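## Task

A free-standing wooden chest with seven shallow drawers sits on the table, and its fourth drawer counting down from the top contains three small round tea tins. Pull that drawer open and place one tin on the table so that it rests entirely on the table top, upright or on its side. When finished, the two remaining tins must still be inside that drawer, all seven drawers must be closed, and the chest must be at its original spot. Nothing may still be moving at the end, and anything that stays in place only because the robot is holding it does not count. Release everything and pull the hand away at the end.

## Robot and tools

Robot: a single arm carrying a five-finger right hand. Cameras are cam_high (504x504), cam_low (504x504) and cam_wrist (616x616). Scene 1 has one reference image, which show_instructions displays again.

Frames. The scene frame has its origin on the table top directly under the arm base, +z pointing up and +y to the left when facing along +x. Positions are in metres and orientation is a quaternion in wxyz order. The hand point sits 0.05 m in front of the palm, where the index pad meets the thumb tip in a pinch. Its own axes are: +z along the straightened fingers, +y out of the palm, and +x across the palm pointing away from the thumb. Straight fingers extend 0.06 to 0.07 m past the point. A wrist bracket on the little-finger side stands 0.03 m proud along +y and can collide with things.

The 14-number row is used by execute_actions and move. All values lie in [-1, 1], in this order: dx, dy, dz, rx, ry, rz, little, ring, middle, index, thumb_bend, thumb_turn, force_limit, speed.
- dx to rz are an offset, not a pose. They are given in the hand point's own axes and counted from the hand pose in the latest result that reports it. For the second and later calls within one reply, they count from wherever the robot is when that call starts.
- 1.0 equals 0.6 m of translation or 180 degrees of rotation. rx, ry, rz together form one rotation vector.
- Every row in an action uses that same starting pose, so rows do not add up. An all-zero offset is not a pause: it drives the hand back to the reference pose.
- The finger values are absolute targets: +1 straight and open, -1 curled shut. For thumb_bend, +1 is straight and -1 fully bent. For thumb_turn, +1 is beside the palm and -1 is in front of it. A pinch is roughly index -0.22, thumb_bend -0.75, thumb_turn -0.57.
- force_limit maps linearly to about 0 N at -1 and 10 N at +1 (15 N for the two thumb motors). It only stops closing motion.
- speed runs from nearly zero at -1 to full at +1. At full speed a finger crosses its whole range in 0.6 s. Close at -0.9 or slower for a gentle grip.
- With the thumb turned fully in front, the whole hand can wrap objects 0.035 to 0.08 m wide.

Tools.
- execute_actions {"actions": [...], "pictures": bool}. It takes at most one item per call.
  - An empty list only reports the current state.
  - {"rows": [...], "steps": n} runs up to 15 steps of 1/30 s each. One row is used per step, and the final row repeats if steps exceed rows.
  - {"steps": n} without rows waits up to 300 steps, counted from the last result, so reply time is included.
- move {"target": row, "speed": m/s, "stop_force": N}. It drives the hand in a straight line to one target over 0.5 to 10 s.
  - speed is 0.002 to 0.5 m/s, default 0.25. Rotation is capped at twice that value in rad/s.
  - stop_force is 9 to 40 N. It ends the path when the wrist sensor feels that much extra push along the direction of travel, after which the hand backs off two steps and holds.
  - Use stop_force only with slow, non-rotating moves. Leave it out when pulling away from something you are pressing on.
  - The path does not avoid obstacles. The arm is stiff, so aiming even slightly beyond a firm contact can trigger a fault.
- wait {"seconds": 0-10} lets time pass without sending anything new.
- zoom_image {"camera", "region": [x0,y0,x1,y1]} gives a closer view of part of the latest image, in pixels from the top-left corner, at most 504x504.
- finished_scene {"scene": 1 or 2} grades and closes the scene. This is irreversible, and its result gives the next task.

Motion limits. Each control step, the commanded pose is clipped to within 100 mm and 16 degrees of the measured pose. Position wins over orientation if both cannot be met. Commands lag about 0.17 s. After a large command, check the reported pose and send the remainder.

Reading results.
- The state line gives hand position, quaternion and velocities.
- "Hand target" is the pose the controller is currently heading for.
- "pose unreachable" and HELD mean the clearance check changed or blocked a command.
- The move line reports how the move ended: done, off_target, moving, held, fault or contact, where contact means stop_force fired. limits=paced means the command was clipped. limits=held means some steps were blocked, and the arm may then lurch quickly.
- hand_measured, hand_stopped_by (moving, target, force, stalled, fault) and hand_load_n each give six values in motor order. A load near 0 means the grip has been lost.
- Wrist force and torque are in hand axes. They carry an offset of up to about 4 N, noise, and saturate near 50 N.

Hazards.
- Contact torque at a joint limit, or 150 N on the arm, causes a 10 s stop. Motors warn at 70 °C and brake at 85 °C.
- Approach the chest and drawer handles slowly. The chest is loose, so pull and push drawers gently and keep it from sliding.
- Never knock tins or anything else off the table. Lower the tin instead of dropping it, and close drawers without slamming.
- Objects can occasionally get nudged by outside pushes.
- Before finishing, open the hand, back away, and make sure nothing is still moving.

Each tool is called by a JSON object that holds its "api" and its "payload", one argument or row to a line.

Reference images:

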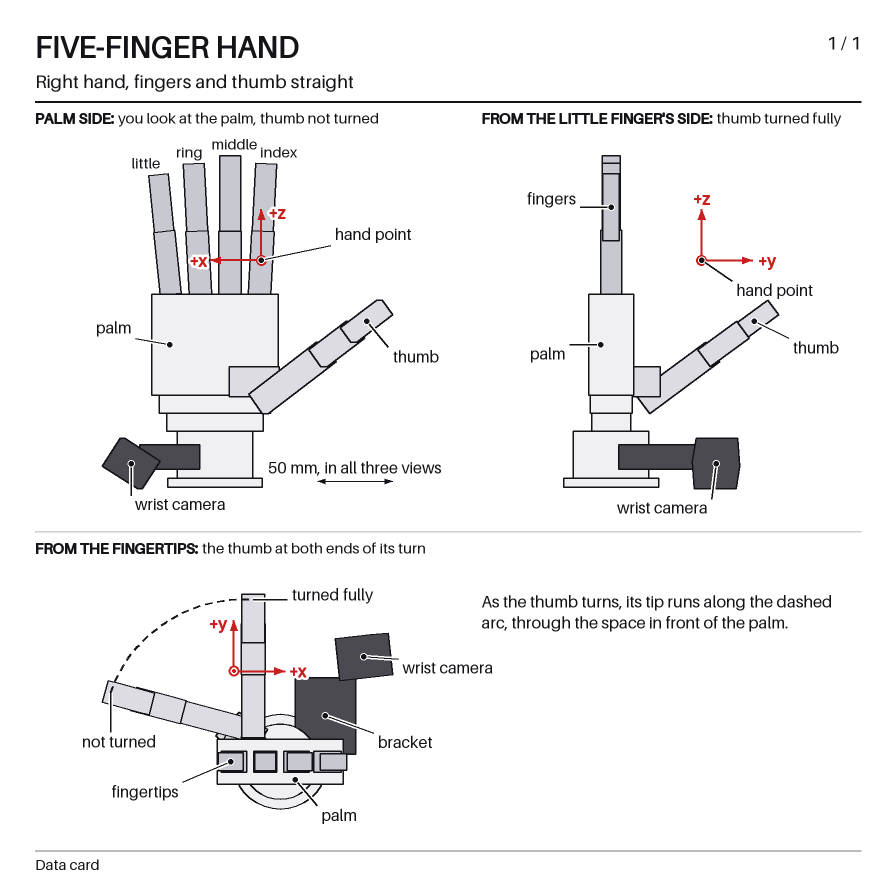

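## Session

{"api": "execute_actions", "payload": {
  "actions": []
}}

Scene clock: 0.00 s of 6600.00 s.
end_effector_position=(-0.0427, +0.3396, +0.3291) hand_measured=(+1.000, +1.000, +1.000, +1.000, +1.000, +1.000) hand_load_n=(+0.0, +0.0, +0.0, +0.0, +0.0, +0.0) hand_stopped_by=(target, target, target, target, target, target) hand_force_limit=0.00 hand_speed=-0.80 end_effector_quat_wxyz=(-0.131, +0.991, -0.011, +0.014) end_effector_velocity=(-0.000, +0.000, +0.000) end_effector_angular_velocity=(+0.000, +0.000, -0.001)
Joint positions: [ 1.452 -0.716  1.702  0.773  1.926 -3.222]
Joint velocities: [ 0.    -0.    -0.001  0.001 -0.     0.001]
Joint torques (N m, as the arm reports them, + toward a larger angle): no reading
Wrist force (N, on the end effector, along its own x y z axes, offset not removed): no reading
Wrist torque (N m, same axes, about the end effector's origin, offset not removed): no reading
Hand target: -0.043, +0.340, +0.329; -0.131, +0.991, -0.011, +0.014

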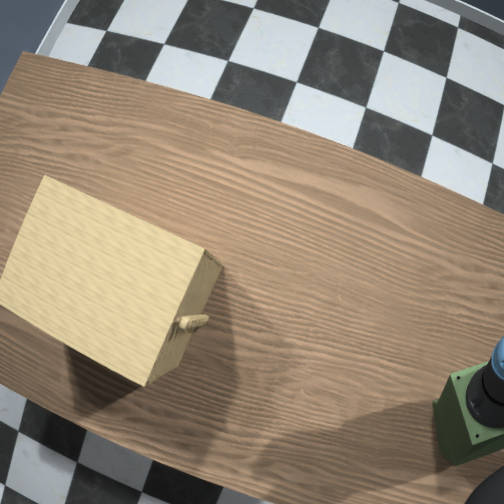

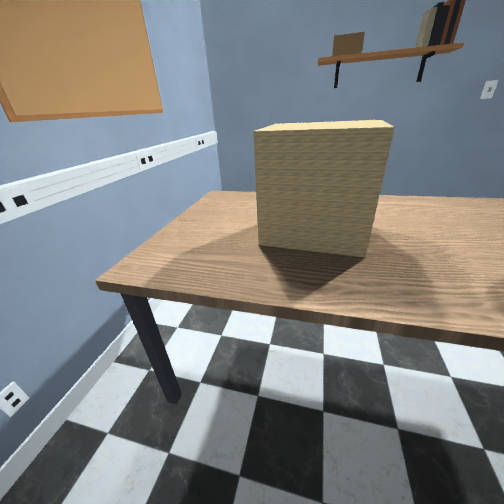

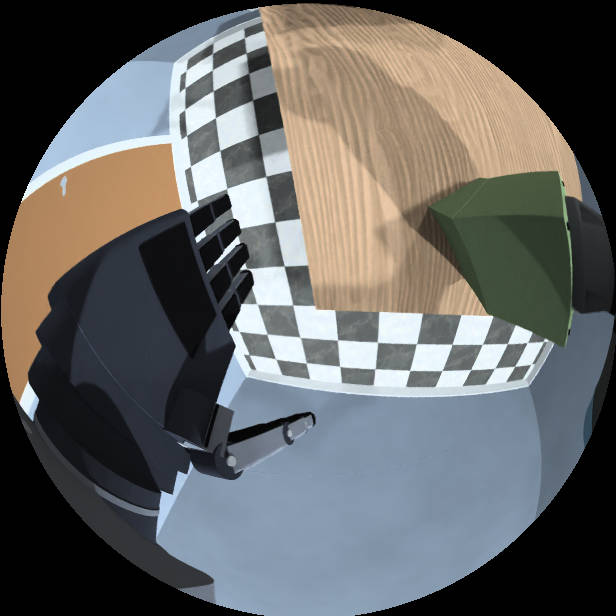

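{"api": "zoom_image", "payload": {
  "camera": "cam_high",
  "region": [100, 220, 280, 400]
}}

{"api": "zoom_image", "payload": {
  "camera": "cam_high",
  "region": [384, 304, 504, 504]
}}

Region (100, 220, 280, 400) of cam_high's 504x504 image, scaled by 2.800, with more detail than that image has.

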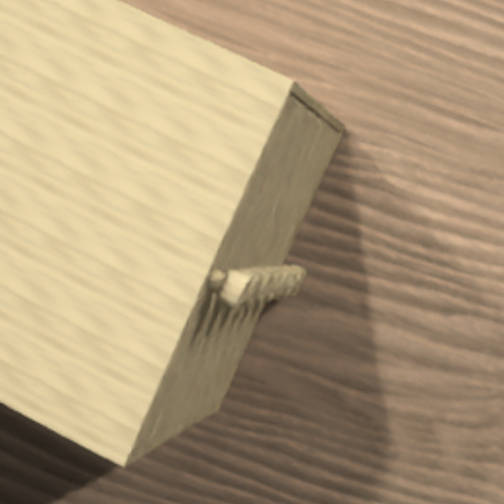

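Region (384, 304, 504, 504) of cam_high's 504x504 image, scaled by 2.520, with more detail than that image has; it fills the left 302 columns of this view, and the rest is white.

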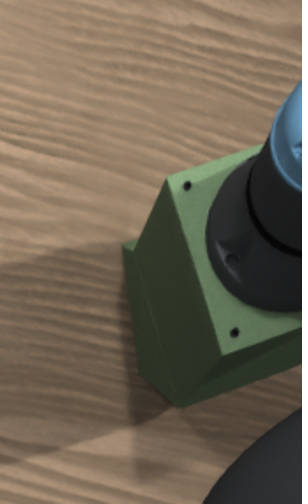

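{"api": "move", "payload": {
  "target": [0.75,0.31,-0.187,-0.0104,0.108,0.402,1,1,1,1,1,1,0,0],
  "speed": 0.4
}}

Scene clock: 17.50 s of 6600.00 s.
end_effector_position=(+0.3998, +0.1194, +0.3999) hand_measured=(+1.000, +1.000, +1.000, +1.000, +1.000, +1.000) hand_load_n=(+0.0, +0.0, +0.0, +0.0, +0.0, +0.0) hand_stopped_by=(target, target, target, target, target, target) hand_force_limit=0.00 hand_speed=0.00 end_effector_quat_wxyz=(-0.095, +0.780, -0.611, +0.090) end_effector_velocity=(+0.002, -0.001, -0.000) end_effector_angular_velocity=(-0.000, +0.001, -0.004)
Joint positions: [ 0.476 -1.34   1.647  0.911  2.208 -3.065]
Joint velocities: [-0.004  0.002 -0.005  0.002 -0.     0.001]
Joint torques (N m, as the arm reports them, + toward a larger angle): [  4.13 -10.79 -30.67   3.76  -2.52   1.83]
Wrist force (N, on the end effector, along its own x y z axes, offset not removed): [-0.2 2.8 0.5]
Wrist torque (N m, same axes, about the end effector's origin, offset not removed): [0.49 0.36 0.41]
Hand target: +0.400, +0.119, +0.400; -0.095, +0.780, -0.612, +0.090
Off the commanded pose: 0.001 m, 0 deg.
After step 90, 12.17 s passed at rest.
move: done

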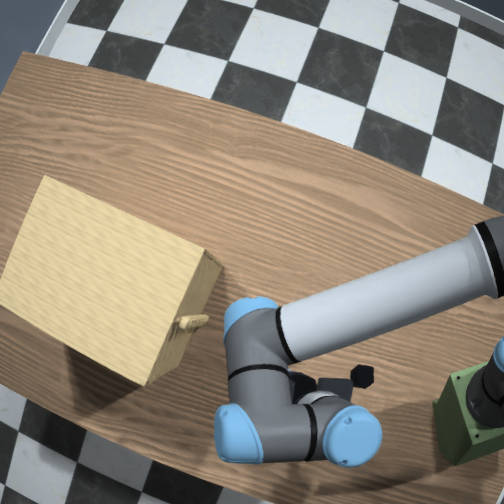

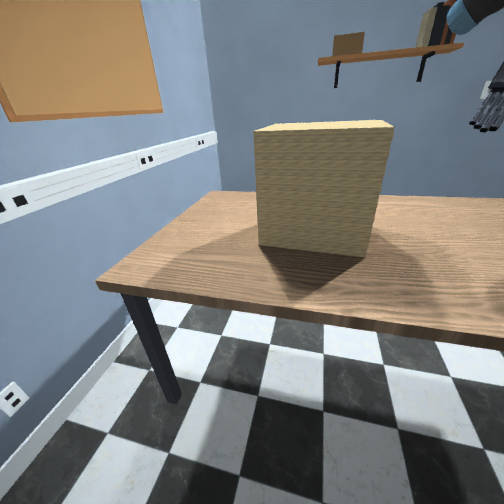

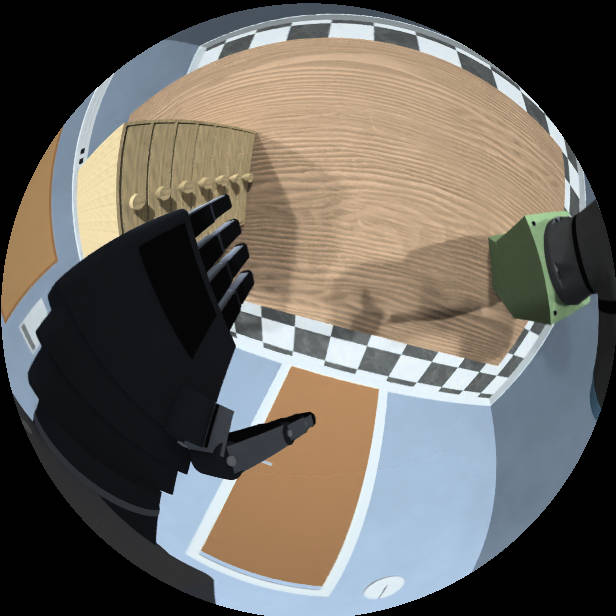

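{"api": "move", "payload": {
  "target": [0.178,-0.066,0.246,0.268,0.358,-0.366,1,1,1,1,1,1,0,0],
  "speed": 0.4
}}

Scene clock: 30.47 s of 6600.00 s.
end_effector_position=(+0.4522, +0.0691, +0.3316) hand_measured=(+1.000, +1.000, +1.000, +1.000, +1.000, +1.000) hand_load_n=(+0.0, +0.0, +0.0, +0.0, +0.0, +0.0) hand_stopped_by=(target, target, target, target, target, target) hand_force_limit=0.00 hand_speed=0.00 end_effector_quat_wxyz=(-0.030, +0.837, -0.338, +0.430) end_effector_velocity=(+0.002, +0.000, +0.001) end_effector_angular_velocity=(+0.002, -0.003, -0.001)
Joint positions: [ 0.515 -1.427  2.047 -0.245  2.556 -4.296]
Joint velocities: [ 0.001 -0.    -0.004 -0.    -0.    -0.001]
Joint torques (N m, as the arm reports them, + toward a larger angle): [25.74 -6.87 -0.44 -2.13  2.42 -1.92]
Wrist force (N, on the end effector, along its own x y z axes, offset not removed): [0.6 2.0 -0.3]
Wrist torque (N m, same axes, about the end effector's origin, offset not removed): [0.29 0.28 0.37]
Hand target: +0.452, +0.069, +0.332; -0.030, +0.837, -0.338, +0.430
Off the commanded pose: 0.087 m, 53 deg; orientation clipped at the last step of the last action.
After step 90, 7.33 s passed at rest.
move: held; limits=paced,held; held on 35 of 79 steps, including the last
pose unreachable: on one or more control steps of this call an arm could not follow its commanded pose, so it was not sent that pose on those steps. On the call's last step it was still not sent that pose. It may still have moved: this result reports where it is.
cause: the commanded pose would bring two parts of the arm too close to each other (joints 4 (wrist 1) to 6 (wrist 3) lie between them).

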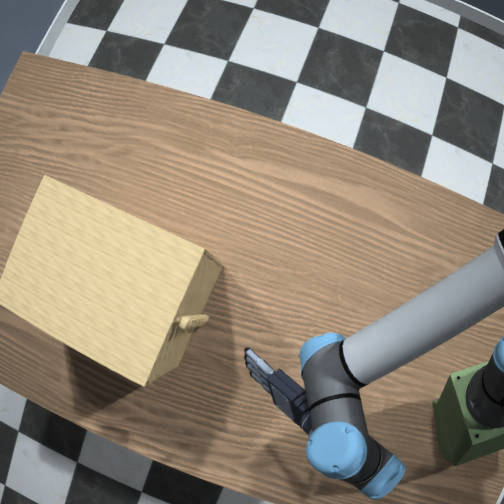

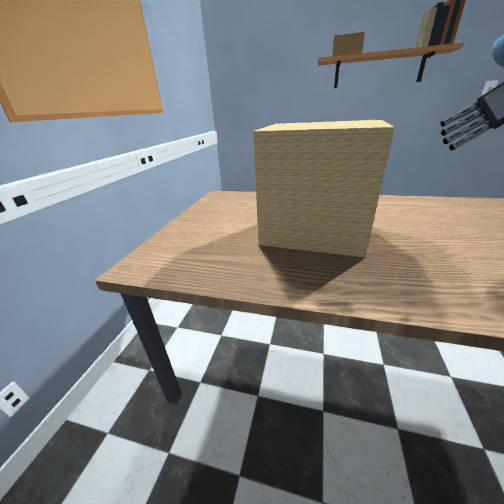

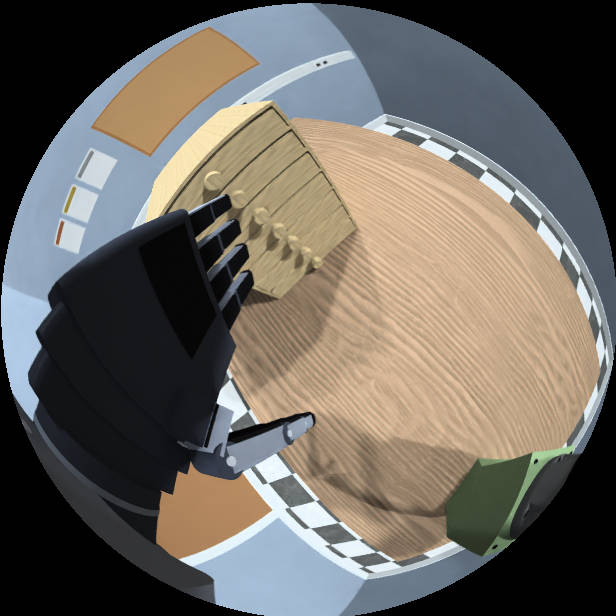

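{"api": "move", "payload": {
  "target": [-0.131,-0.002,0.259,0.239,0.049,-0.472,-1,-1,-1,0.3,-0.2,-0.57,0,0.5],
  "speed": 0.35
}}

Scene clock: 66.30 s of 6600.00 s.
end_effector_position=(+0.5352, +0.0798, +0.1811) hand_measured=(-1.000, -1.000, -1.000, +0.300, -0.200, -0.570) hand_load_n=(+0.0, +0.0, +0.0, +0.0, +0.0, +0.0) hand_stopped_by=(target, target, target, target, target, target) hand_force_limit=0.00 hand_speed=0.50 end_effector_quat_wxyz=(+0.022, +0.863, +0.226, +0.451) end_effector_velocity=(+0.001, +0.000, -0.001) end_effector_angular_velocity=(-0.084, -0.035, +0.163)
Joint positions: [ 0.057 -1.223  2.267 -0.692  1.717 -5.529]
Joint velocities: [-0.073 -0.018  0.046 -0.008 -0.146 -0.19 ]
Joint torques (N m, as the arm reports them, + toward a larger angle): [  3.77 -38.58  12.42  -2.05  -3.69  -2.29]
Wrist force (N, on the end effector, along its own x y z axes, offset not removed): [3.6 2.1 0.1]
Wrist torque (N m, same axes, about the end effector's origin, offset not removed): [0.30 -0.29 0.52]
Hand target: +0.535, +0.080, +0.181; +0.022, +0.859, +0.239, +0.452
Off the commanded pose: 0.002 m, 31 deg; orientation clipped at the last step of the last action.
After step 90, 25.30 s passed at rest.
move: moving (no rest 5 s after the path's end); limits=paced,held; held on 16 of 226 steps
pose unreachable: on one or more control steps of this call an arm could not follow its commanded pose, so it was not sent that pose on those steps. It may still have moved: this result reports where it is.
cause: the commanded pose would bring two parts of the arm too close to each other (joints 4 (wrist 1) to 6 (wrist 3) lie between them).

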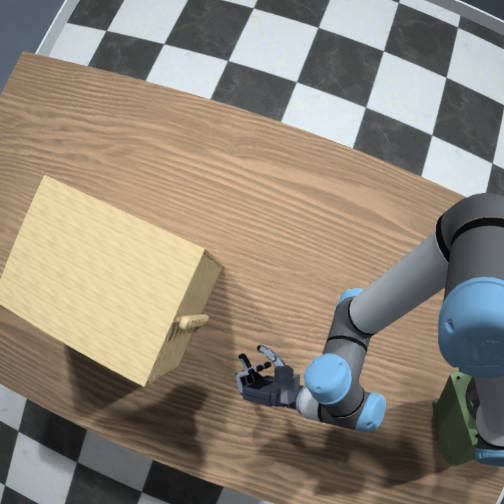

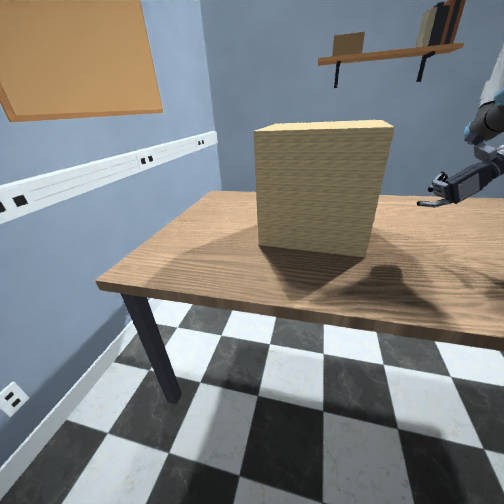

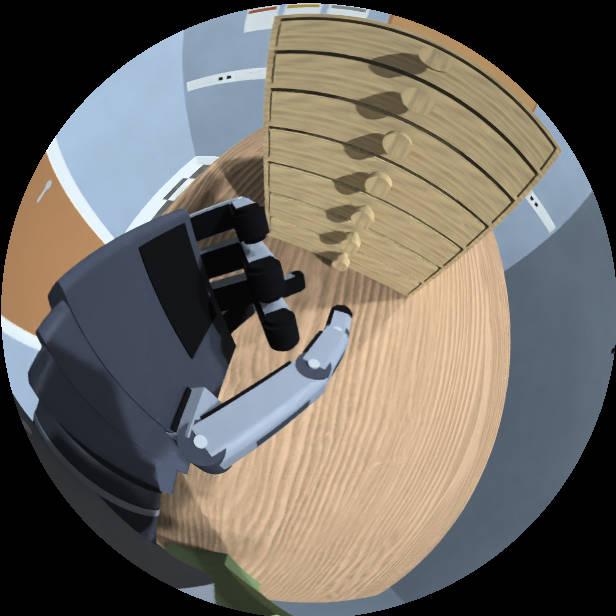

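{"api": "move", "payload": {
  "target": [0.0175,0.028,0.029,0.0723,0.0553,-0.1448,-1,-1,-1,0.3,-0.2,-0.57,0,0.5],
  "speed": 0.2
}}

Scene clock: 73.00 s of 6600.00 s.
end_effector_position=(+0.5601, +0.0720, +0.1830) hand_measured=(-1.000, -1.000, -1.000, +0.300, -0.200, -0.570) hand_load_n=(+0.0, +0.0, +0.0, +0.0, +0.0, +0.0) hand_stopped_by=(target, target, target, target, target, target) hand_force_limit=0.00 hand_speed=0.50 end_effector_quat_wxyz=(+0.006, +0.746, +0.464, +0.479) end_effector_velocity=(+0.002, -0.001, +0.000) end_effector_angular_velocity=(-0.004, -0.003, +0.013)
Joint positions: [-0.234 -1.277  2.282 -0.513  1.196 -6.121]
Joint velocities: [-0.008 -0.001 -0.006  0.014 -0.013 -0.018]
Joint torques (N m, as the arm reports them, + toward a larger angle): [  3.27 -39.   -14.49   2.88  -3.42  -1.78]
Wrist force (N, on the end effector, along its own x y z axes, offset not removed): [-0.3 1.0 0.9]
Wrist torque (N m, same axes, about the end effector's origin, offset not removed): [0.07 0.03 0.38]
Hand target: +0.560, +0.072, +0.183; +0.006, +0.745, +0.464, +0.479
Off the commanded pose: 0.000 m, 0 deg.
After step 110, 1.87 s passed at rest.
move: done

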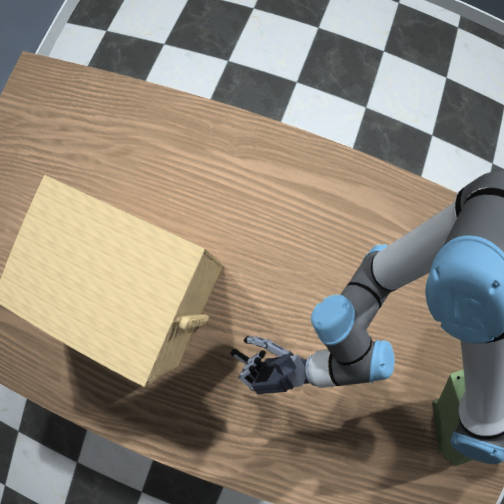

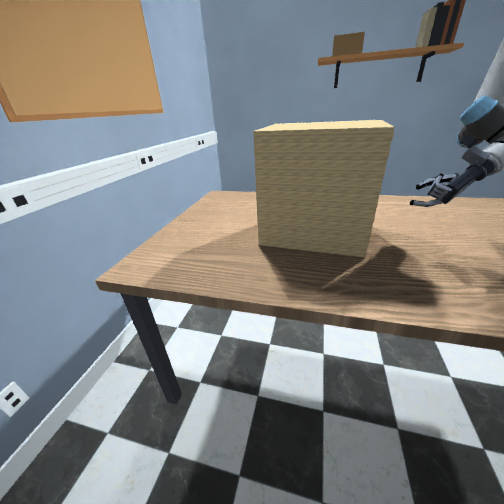

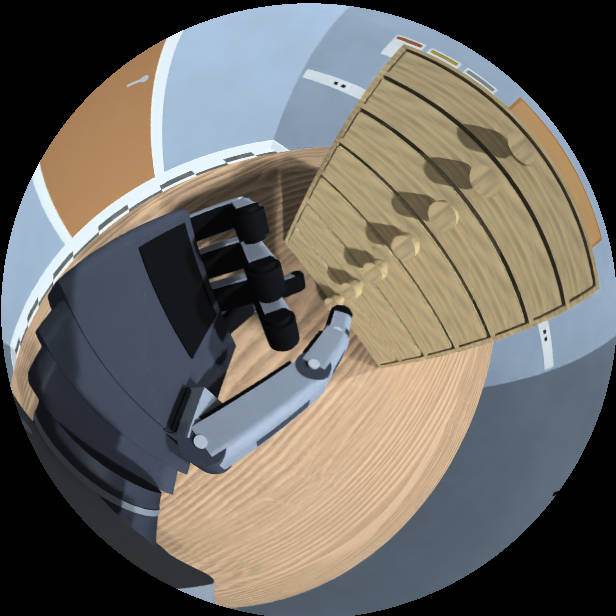

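{"api": "zoom_image", "payload": {
  "camera": "cam_wrist",
  "region": [300, 170, 480, 350]
}}

{"api": "move", "payload": {
  "target": [0,0.07,0.06,0,0.064,0.054,-1,-1,-1,0.3,-0.2,-0.57,0,0.5],
  "speed": 0.1
}}

Region (300, 170, 480, 350) of cam_wrist's 616x616 image, scaled by 2.800, with more detail than that image has.

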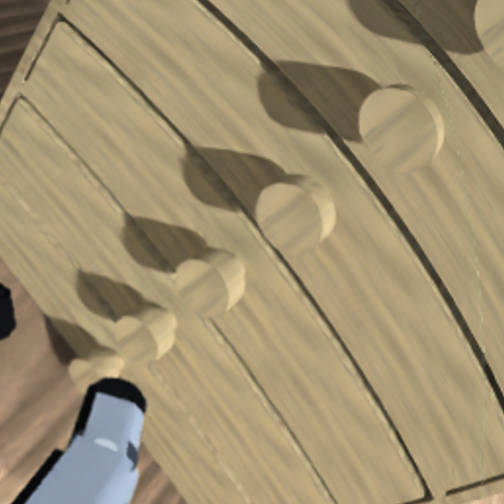

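Scene clock: 78.37 s of 6600.00 s.
end_effector_position=(+0.6145, +0.0637, +0.1826) hand_measured=(-1.000, -1.000, -1.000, +0.300, -0.200, -0.570) hand_load_n=(+0.0, +0.0, +0.0, +0.0, +0.0, +0.0) hand_stopped_by=(target, target, target, target, target, target) hand_force_limit=0.00 hand_speed=0.50 end_effector_quat_wxyz=(-0.080, +0.730, +0.398, +0.550) end_effector_velocity=(+0.003, -0.000, +0.000) end_effector_angular_velocity=(+0.012, -0.003, +0.001)
Joint positions: [-0.326 -1.224  2.151 -0.463  0.92  -5.974]
Joint velocities: [-0.003  0.004 -0.007  0.001 -0.012  0.007]
Joint torques (N m, as the arm reports them, + toward a larger angle): [  4.59 -18.84 -17.43   3.23  -3.91   1.58]
Wrist force (N, on the end effector, along its own x y z axes, offset not removed): [0.1 3.4 0.5]
Wrist torque (N m, same axes, about the end effector's origin, offset not removed): [0.48 0.20 0.33]
Hand target: +0.615, +0.064, +0.183; -0.081, +0.730, +0.397, +0.550
Off the commanded pose: 0.000 m, 0 deg.
After step 90, 0.67 s passed at rest.
move: done

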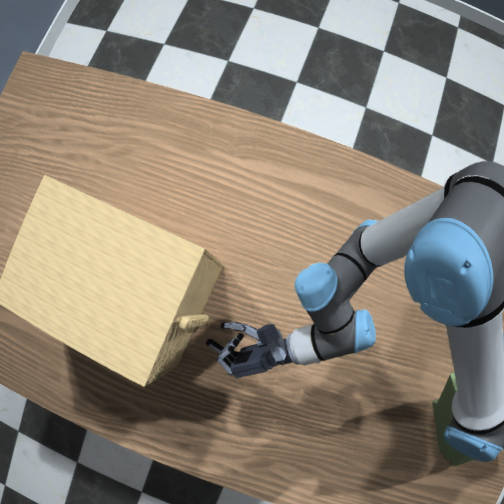

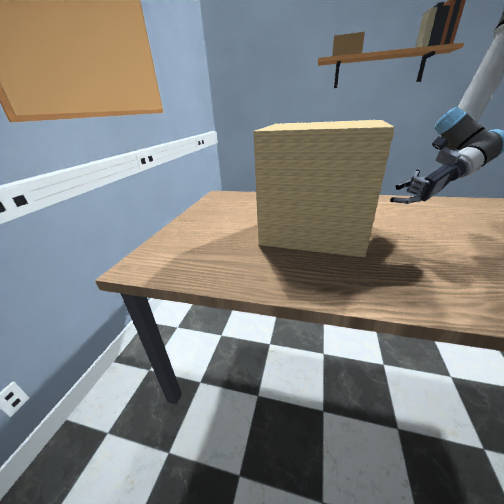

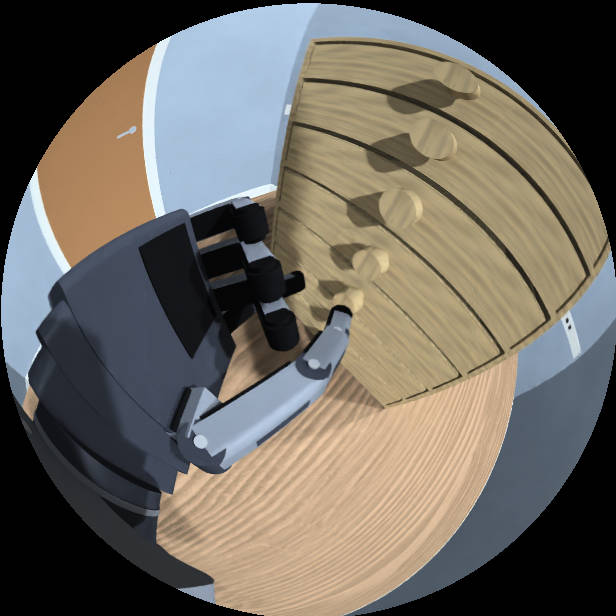

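{"api": "move", "payload": {
  "target": [0.009,0.043,0.039,0,0,0,-1,-1,-1,0.3,-0.2,-0.57,0,0.5],
  "speed": 0.08
}}

Scene clock: 86.77 s of 6600.00 s.
end_effector_position=(+0.6492, +0.0620, +0.1865) hand_measured=(-1.000, -1.000, -1.000, +0.300, -0.200, -0.570) hand_load_n=(+0.0, +0.0, +0.0, +0.0, +0.0, +0.0) hand_stopped_by=(target, target, target, target, target, target) hand_force_limit=0.00 hand_speed=0.50 end_effector_quat_wxyz=(-0.080, +0.730, +0.398, +0.550) end_effector_velocity=(+0.003, -0.001, -0.000) end_effector_angular_velocity=(-0.001, +0.000, -0.000)
Joint positions: [-0.293 -1.199  2.05  -0.399  0.949 -5.956]
Joint velocities: [ 0.001  0.003 -0.009  0.006  0.002  0.   ]
Joint torques (N m, as the arm reports them, + toward a larger angle): [ 29.   -18.92 -18.55   3.33   1.12   1.61]
Wrist force (N, on the end effector, along its own x y z axes, offset not removed): [1.4 0.6 -0.9]
Wrist torque (N m, same axes, about the end effector's origin, offset not removed): [0.05 0.14 0.38]
Hand target: +0.650, +0.062, +0.187; -0.080, +0.730, +0.398, +0.550
Off the commanded pose: 0.000 m, 0 deg.
After step 90, 4.50 s passed at rest.
move: done

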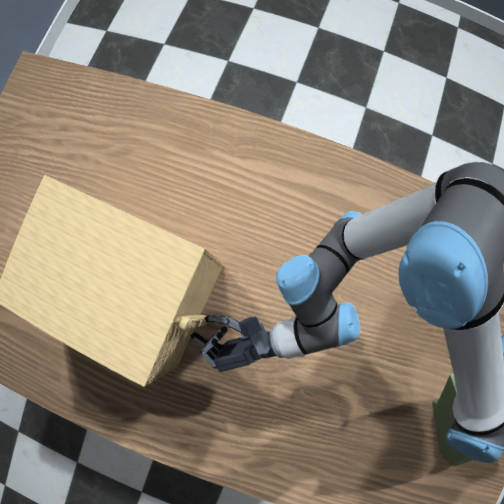

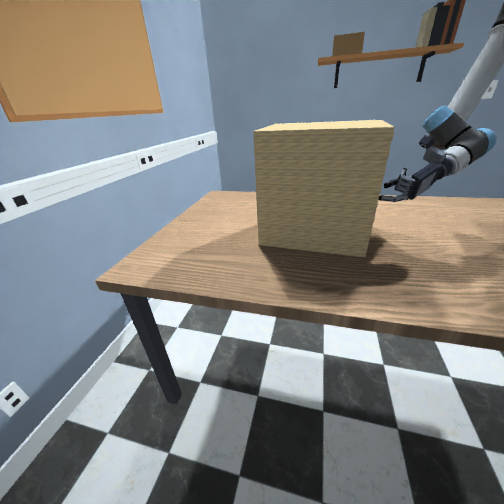

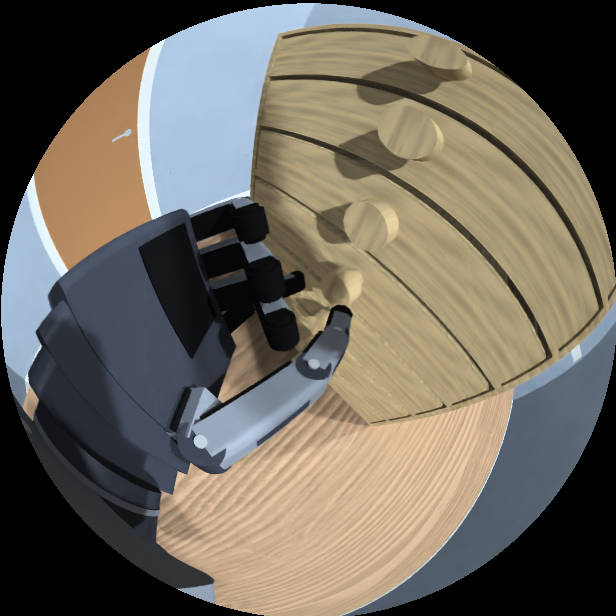

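{"api": "move", "payload": {
  "target": [-0.003,0.047,0.001,0,0,0,-1,-1,-1,0.6,-0.5,-0.57,0,0.5],
  "speed": 0.05
}}

{"api": "zoom_image", "payload": {
  "camera": "cam_wrist",
  "region": [230, 180, 430, 380]
}}

Scene clock: 92.83 s of 6600.00 s.
end_effector_position=(+0.6681, +0.0427, +0.1937) hand_measured=(-1.000, -1.000, -1.000, +0.600, -0.500, -0.570) hand_load_n=(+0.0, +0.0, +0.0, +1.5, +0.0, +0.0) hand_stopped_by=(target, target, target, target, target, target) hand_force_limit=0.00 hand_speed=0.50 end_effector_quat_wxyz=(-0.080, +0.730, +0.398, +0.550) end_effector_velocity=(+0.002, -0.001, +0.001) end_effector_angular_velocity=(+0.001, +0.000, +0.001)
Joint positions: [-0.315 -1.21   1.993 -0.323  0.93  -5.968]
Joint velocities: [-0.001 -0.    -0.005  0.007 -0.002 -0.001]
Joint torques (N m, as the arm reports them, + toward a larger angle): [  4.44 -45.42 -20.99   2.6   -3.59  -1.83]
Wrist force (N, on the end effector, along its own x y z axes, offset not removed): [0.4 0.7 -0.4]
Wrist torque (N m, same axes, about the end effector's origin, offset not removed): [0.39 0.23 0.41]
Hand target: +0.668, +0.042, +0.194; -0.080, +0.730, +0.398, +0.550
Off the commanded pose: 0.000 m, 0 deg.
After step 90, 2.10 s passed at rest.
move: done

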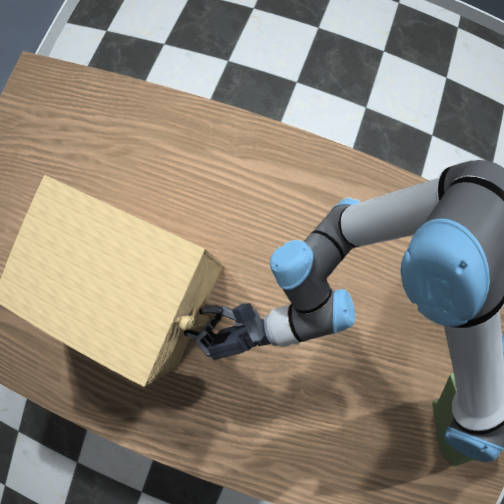

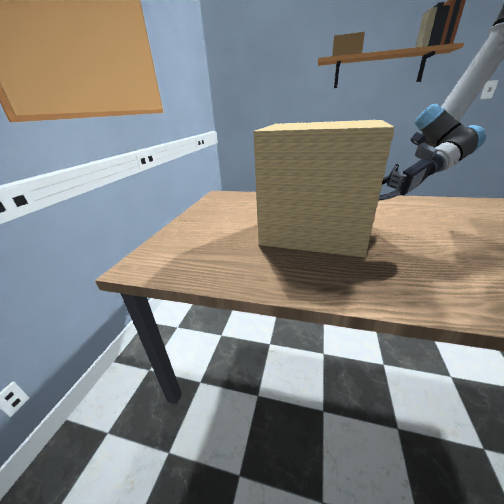

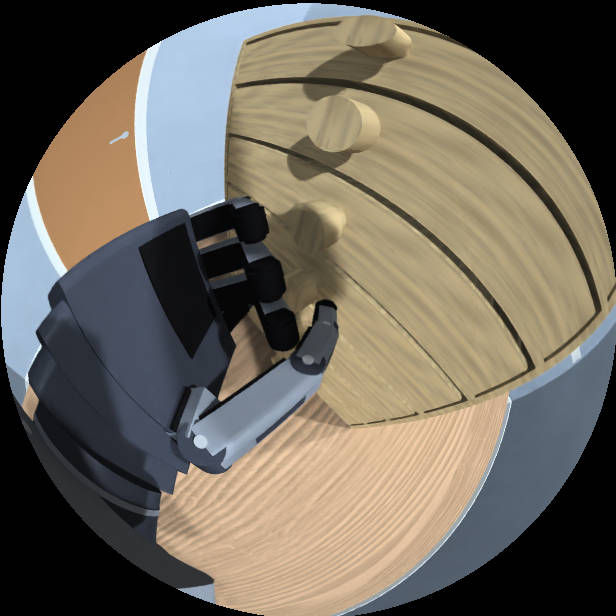

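Region (230, 180, 430, 380) of cam_wrist's 616x616 image, scaled by 2.520, with more detail than that image has.

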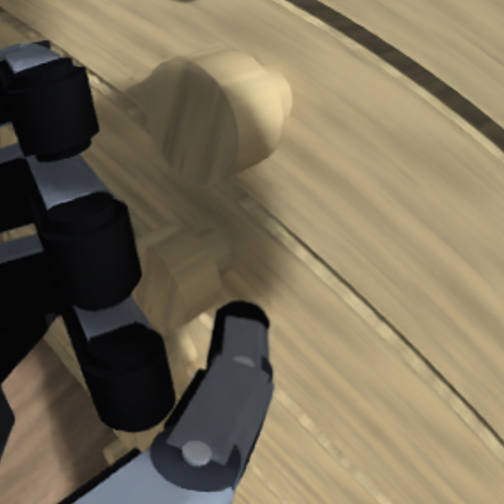

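{"api": "move", "payload": {
  "target": [0,-0.019,-0.029,0.083,0,0,-1,-1,-1,0.75,-0.5,-0.57,0,0.5],
  "speed": 0.06
}}

{"api": "zoom_image", "payload": {
  "camera": "cam_high",
  "region": [160, 270, 280, 390]
}}

{"api": "zoom_image", "payload": {
  "camera": "cam_wrist",
  "region": [220, 180, 420, 380]
}}

Scene clock: 99.57 s of 6600.00 s.
end_effector_position=(+0.6478, +0.0407, +0.1968) hand_measured=(-1.000, -1.000, -1.000, +0.750, -0.500, -0.570) hand_load_n=(+0.0, +0.0, +0.0, +0.0, +0.0, +0.0) hand_stopped_by=(target, target, target, target, target, target) hand_force_limit=0.00 hand_speed=0.50 end_effector_quat_wxyz=(-0.174, +0.714, +0.465, +0.494) end_effector_velocity=(-0.002, +0.000, -0.000) end_effector_angular_velocity=(+0.001, +0.008, +0.014)
Joint positions: [-0.386 -1.192  1.867  0.153  0.825 -6.238]
Joint velocities: [-0.003  0.003 -0.008  0.029 -0.003 -0.018]
Joint torques (N m, as the arm reports them, + toward a larger angle): [  3.68 -23.03 -21.12   3.99  -3.85  -1.66]
Wrist force (N, on the end effector, along its own x y z axes, offset not removed): [0.8 2.1 0.4]
Wrist torque (N m, same axes, about the end effector's origin, offset not removed): [0.31 0.16 0.36]
Hand target: +0.648, +0.041, +0.197; -0.174, +0.714, +0.466, +0.493
Off the commanded pose: 0.000 m, 0 deg.
After step 90, 1.27 s passed at rest.
move: done

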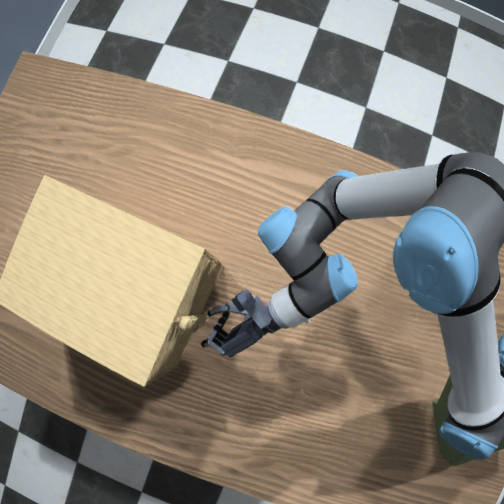

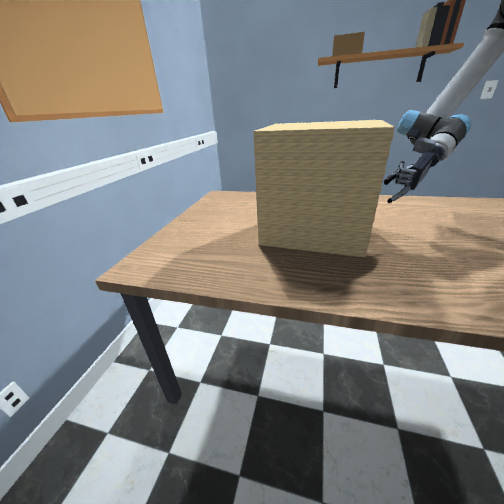

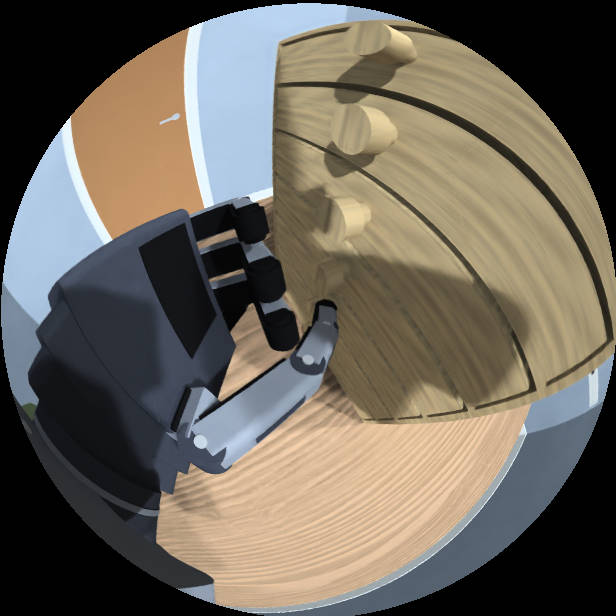

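Region (160, 270, 280, 390) of cam_high's 504x504 image, scaled by 4.200, with more detail than that image has.

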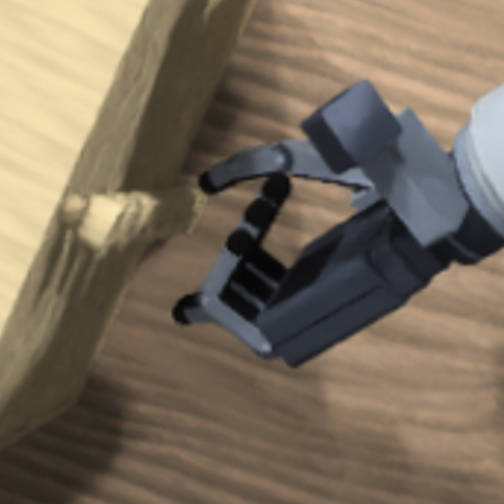

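Region (220, 180, 420, 380) of cam_wrist's 616x616 image, scaled by 2.520, with more detail than that image has.

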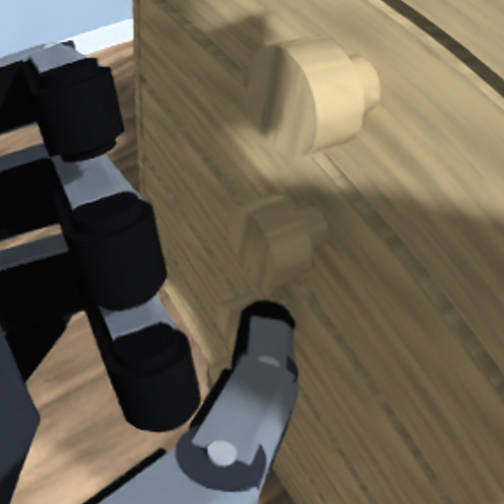

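{"api": "move", "payload": {
  "target": [0,0.027,0.021,0,0.0755,0.0352,-1,-1,-1,0.75,-0.5,-0.57,0,0.5],
  "speed": 0.05
}}

{"api": "zoom_image", "payload": {
  "camera": "cam_high",
  "region": [160, 270, 260, 370]
}}

{"api": "zoom_image", "payload": {
  "camera": "cam_wrist",
  "region": [220, 180, 420, 380]
}}

Scene clock: 108.87 s of 6600.00 s.
end_effector_position=(+0.6681, +0.0414, +0.1945) hand_measured=(-1.000, -1.000, -1.000, +0.750, -0.500, -0.570) hand_load_n=(+0.0, +0.0, +0.0, +0.0, +0.0, +0.0) hand_stopped_by=(target, target, target, target, target, target) hand_force_limit=0.00 hand_speed=0.50 end_effector_quat_wxyz=(-0.254, +0.675, +0.402, +0.564) end_effector_velocity=(+0.001, -0.000, -0.001) end_effector_angular_velocity=(+0.015, -0.003, -0.001)
Joint positions: [-0.46  -1.085  1.785  0.171  0.541 -6.197]
Joint velocities: [-0.004  0.007 -0.006  0.    -0.016  0.003]
Joint torques (N m, as the arm reports them, + toward a larger angle): [  5.03 -25.61 -19.44   4.23  -4.     1.43]
Wrist force (N, on the end effector, along its own x y z axes, offset not removed): [0.0 2.7 0.4]
Wrist torque (N m, same axes, about the end effector's origin, offset not removed): [0.27 0.29 0.35]
Hand target: +0.668, +0.041, +0.195; -0.255, +0.675, +0.401, +0.564
Off the commanded pose: 0.000 m, 0 deg.
After step 90, 3.40 s passed at rest.
move: done

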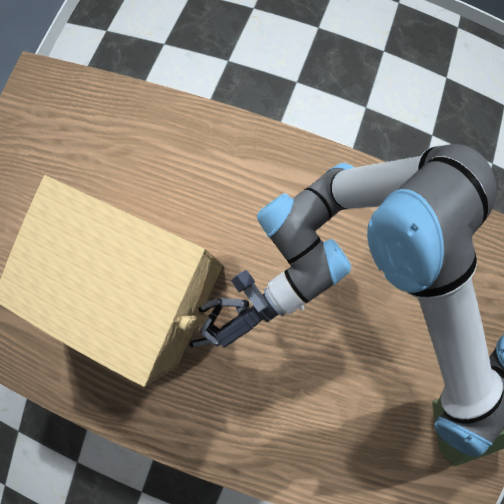

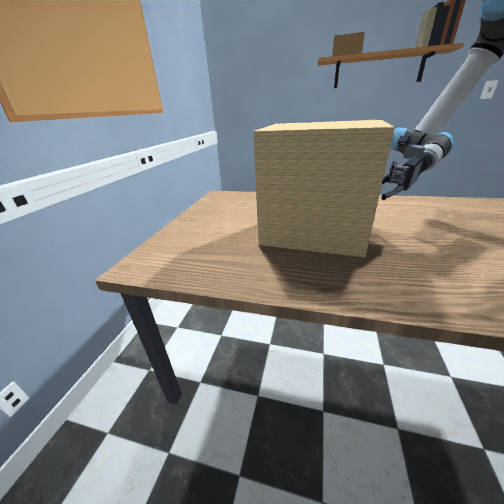

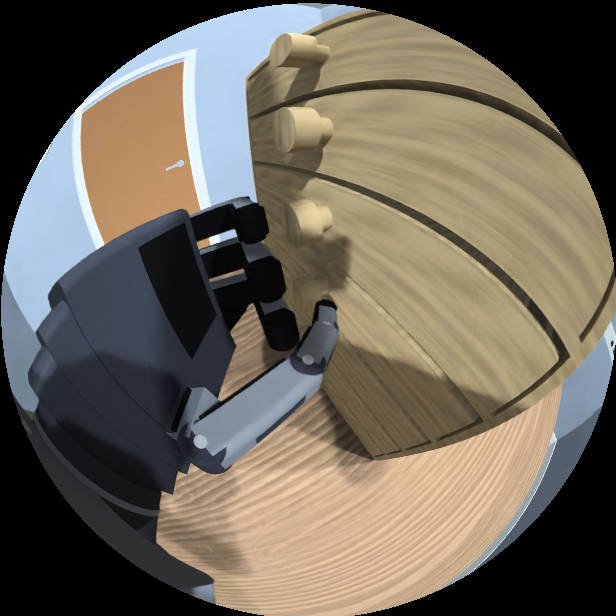

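Region (160, 270, 260, 370) of cam_high's 504x504 image, scaled by 5.040, with more detail than that image has.

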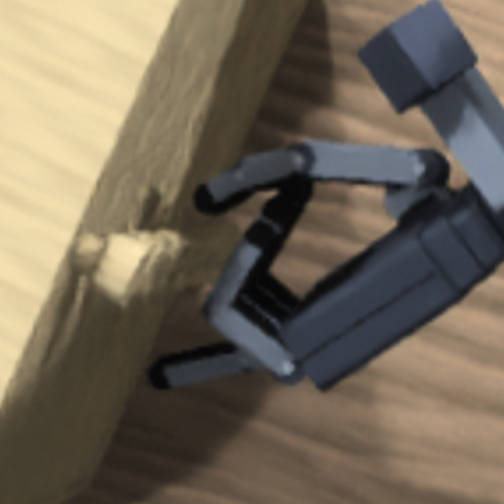

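Region (220, 180, 420, 380) of cam_wrist's 616x616 image, scaled by 2.520, with more detail than that image has.

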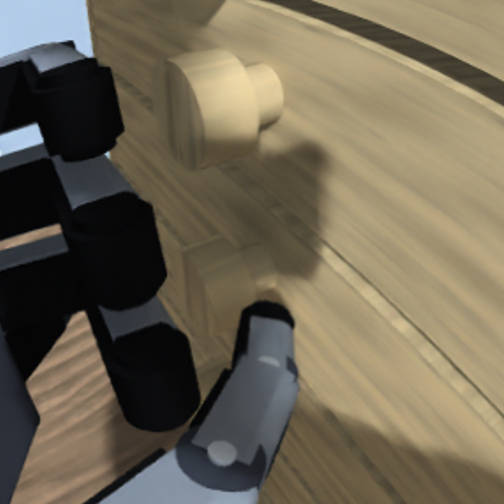

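{"api": "move", "payload": {
  "target": [-0.008,0.017,0.015,0,0,0,-1,-1,-1,0.75,-0.5,-0.57,0,0.5],
  "speed": 0.03
}}

{"api": "zoom_image", "payload": {
  "camera": "cam_high",
  "region": [160, 270, 260, 370]
}}

{"api": "zoom_image", "payload": {
  "camera": "cam_wrist",
  "region": [220, 180, 420, 380]
}}

Scene clock: 113.70 s of 6600.00 s.
end_effector_position=(+0.6811, +0.0417, +0.1890) hand_measured=(-1.000, -1.000, -1.000, +0.750, -0.500, -0.570) hand_load_n=(+0.0, +0.0, +0.0, +0.0, -1.5, -1.5) hand_stopped_by=(target, target, target, target, target, target) hand_force_limit=0.00 hand_speed=0.50 end_effector_quat_wxyz=(-0.254, +0.675, +0.402, +0.564) end_effector_velocity=(+0.002, +0.001, -0.001) end_effector_angular_velocity=(-0.000, -0.000, +0.001)
Joint positions: [-0.449 -1.06   1.742  0.175  0.548 -6.181]
Joint velocities: [ 0.003  0.005 -0.008  0.001  0.002  0.002]
Joint torques (N m, as the arm reports them, + toward a larger angle): [ 29.41 -26.68 -22.99   3.78   1.45   1.94]
Wrist force (N, on the end effector, along its own x y z axes, offset not removed): [2.5 -2.5 -2.4]
Wrist torque (N m, same axes, about the end effector's origin, offset not removed): [-0.04 0.23 0.21]
Hand target: +0.681, +0.042, +0.189; -0.254, +0.675, +0.402, +0.564
Off the commanded pose: 0.000 m, 0 deg.
After step 90, 1.03 s passed at rest.
move: done

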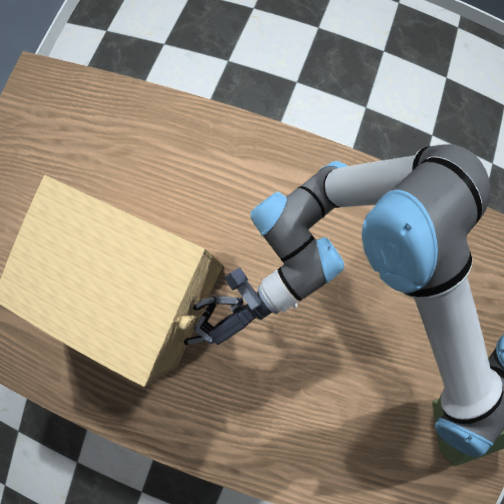

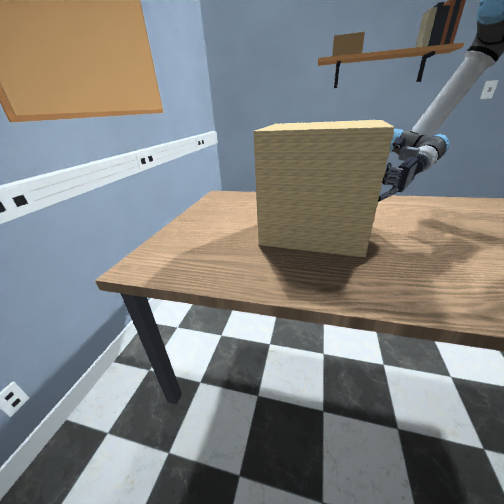

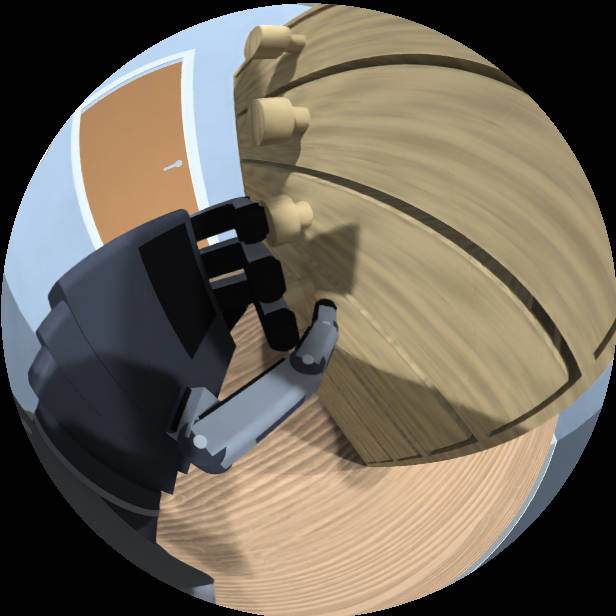

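Region (160, 270, 260, 370) of cam_high's 504x504 image, scaled by 5.040, with more detail than that image has.

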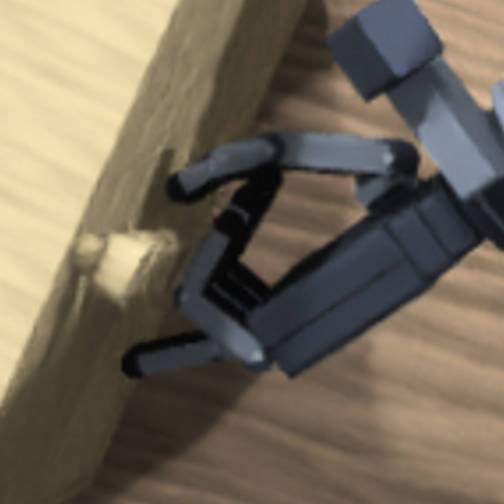

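Region (220, 180, 420, 380) of cam_wrist's 616x616 image, scaled by 2.520, with more detail than that image has.

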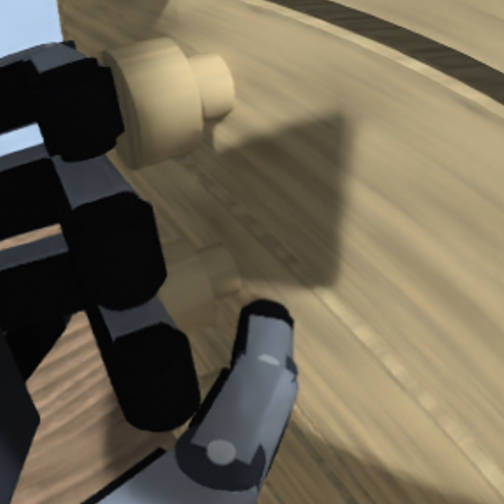

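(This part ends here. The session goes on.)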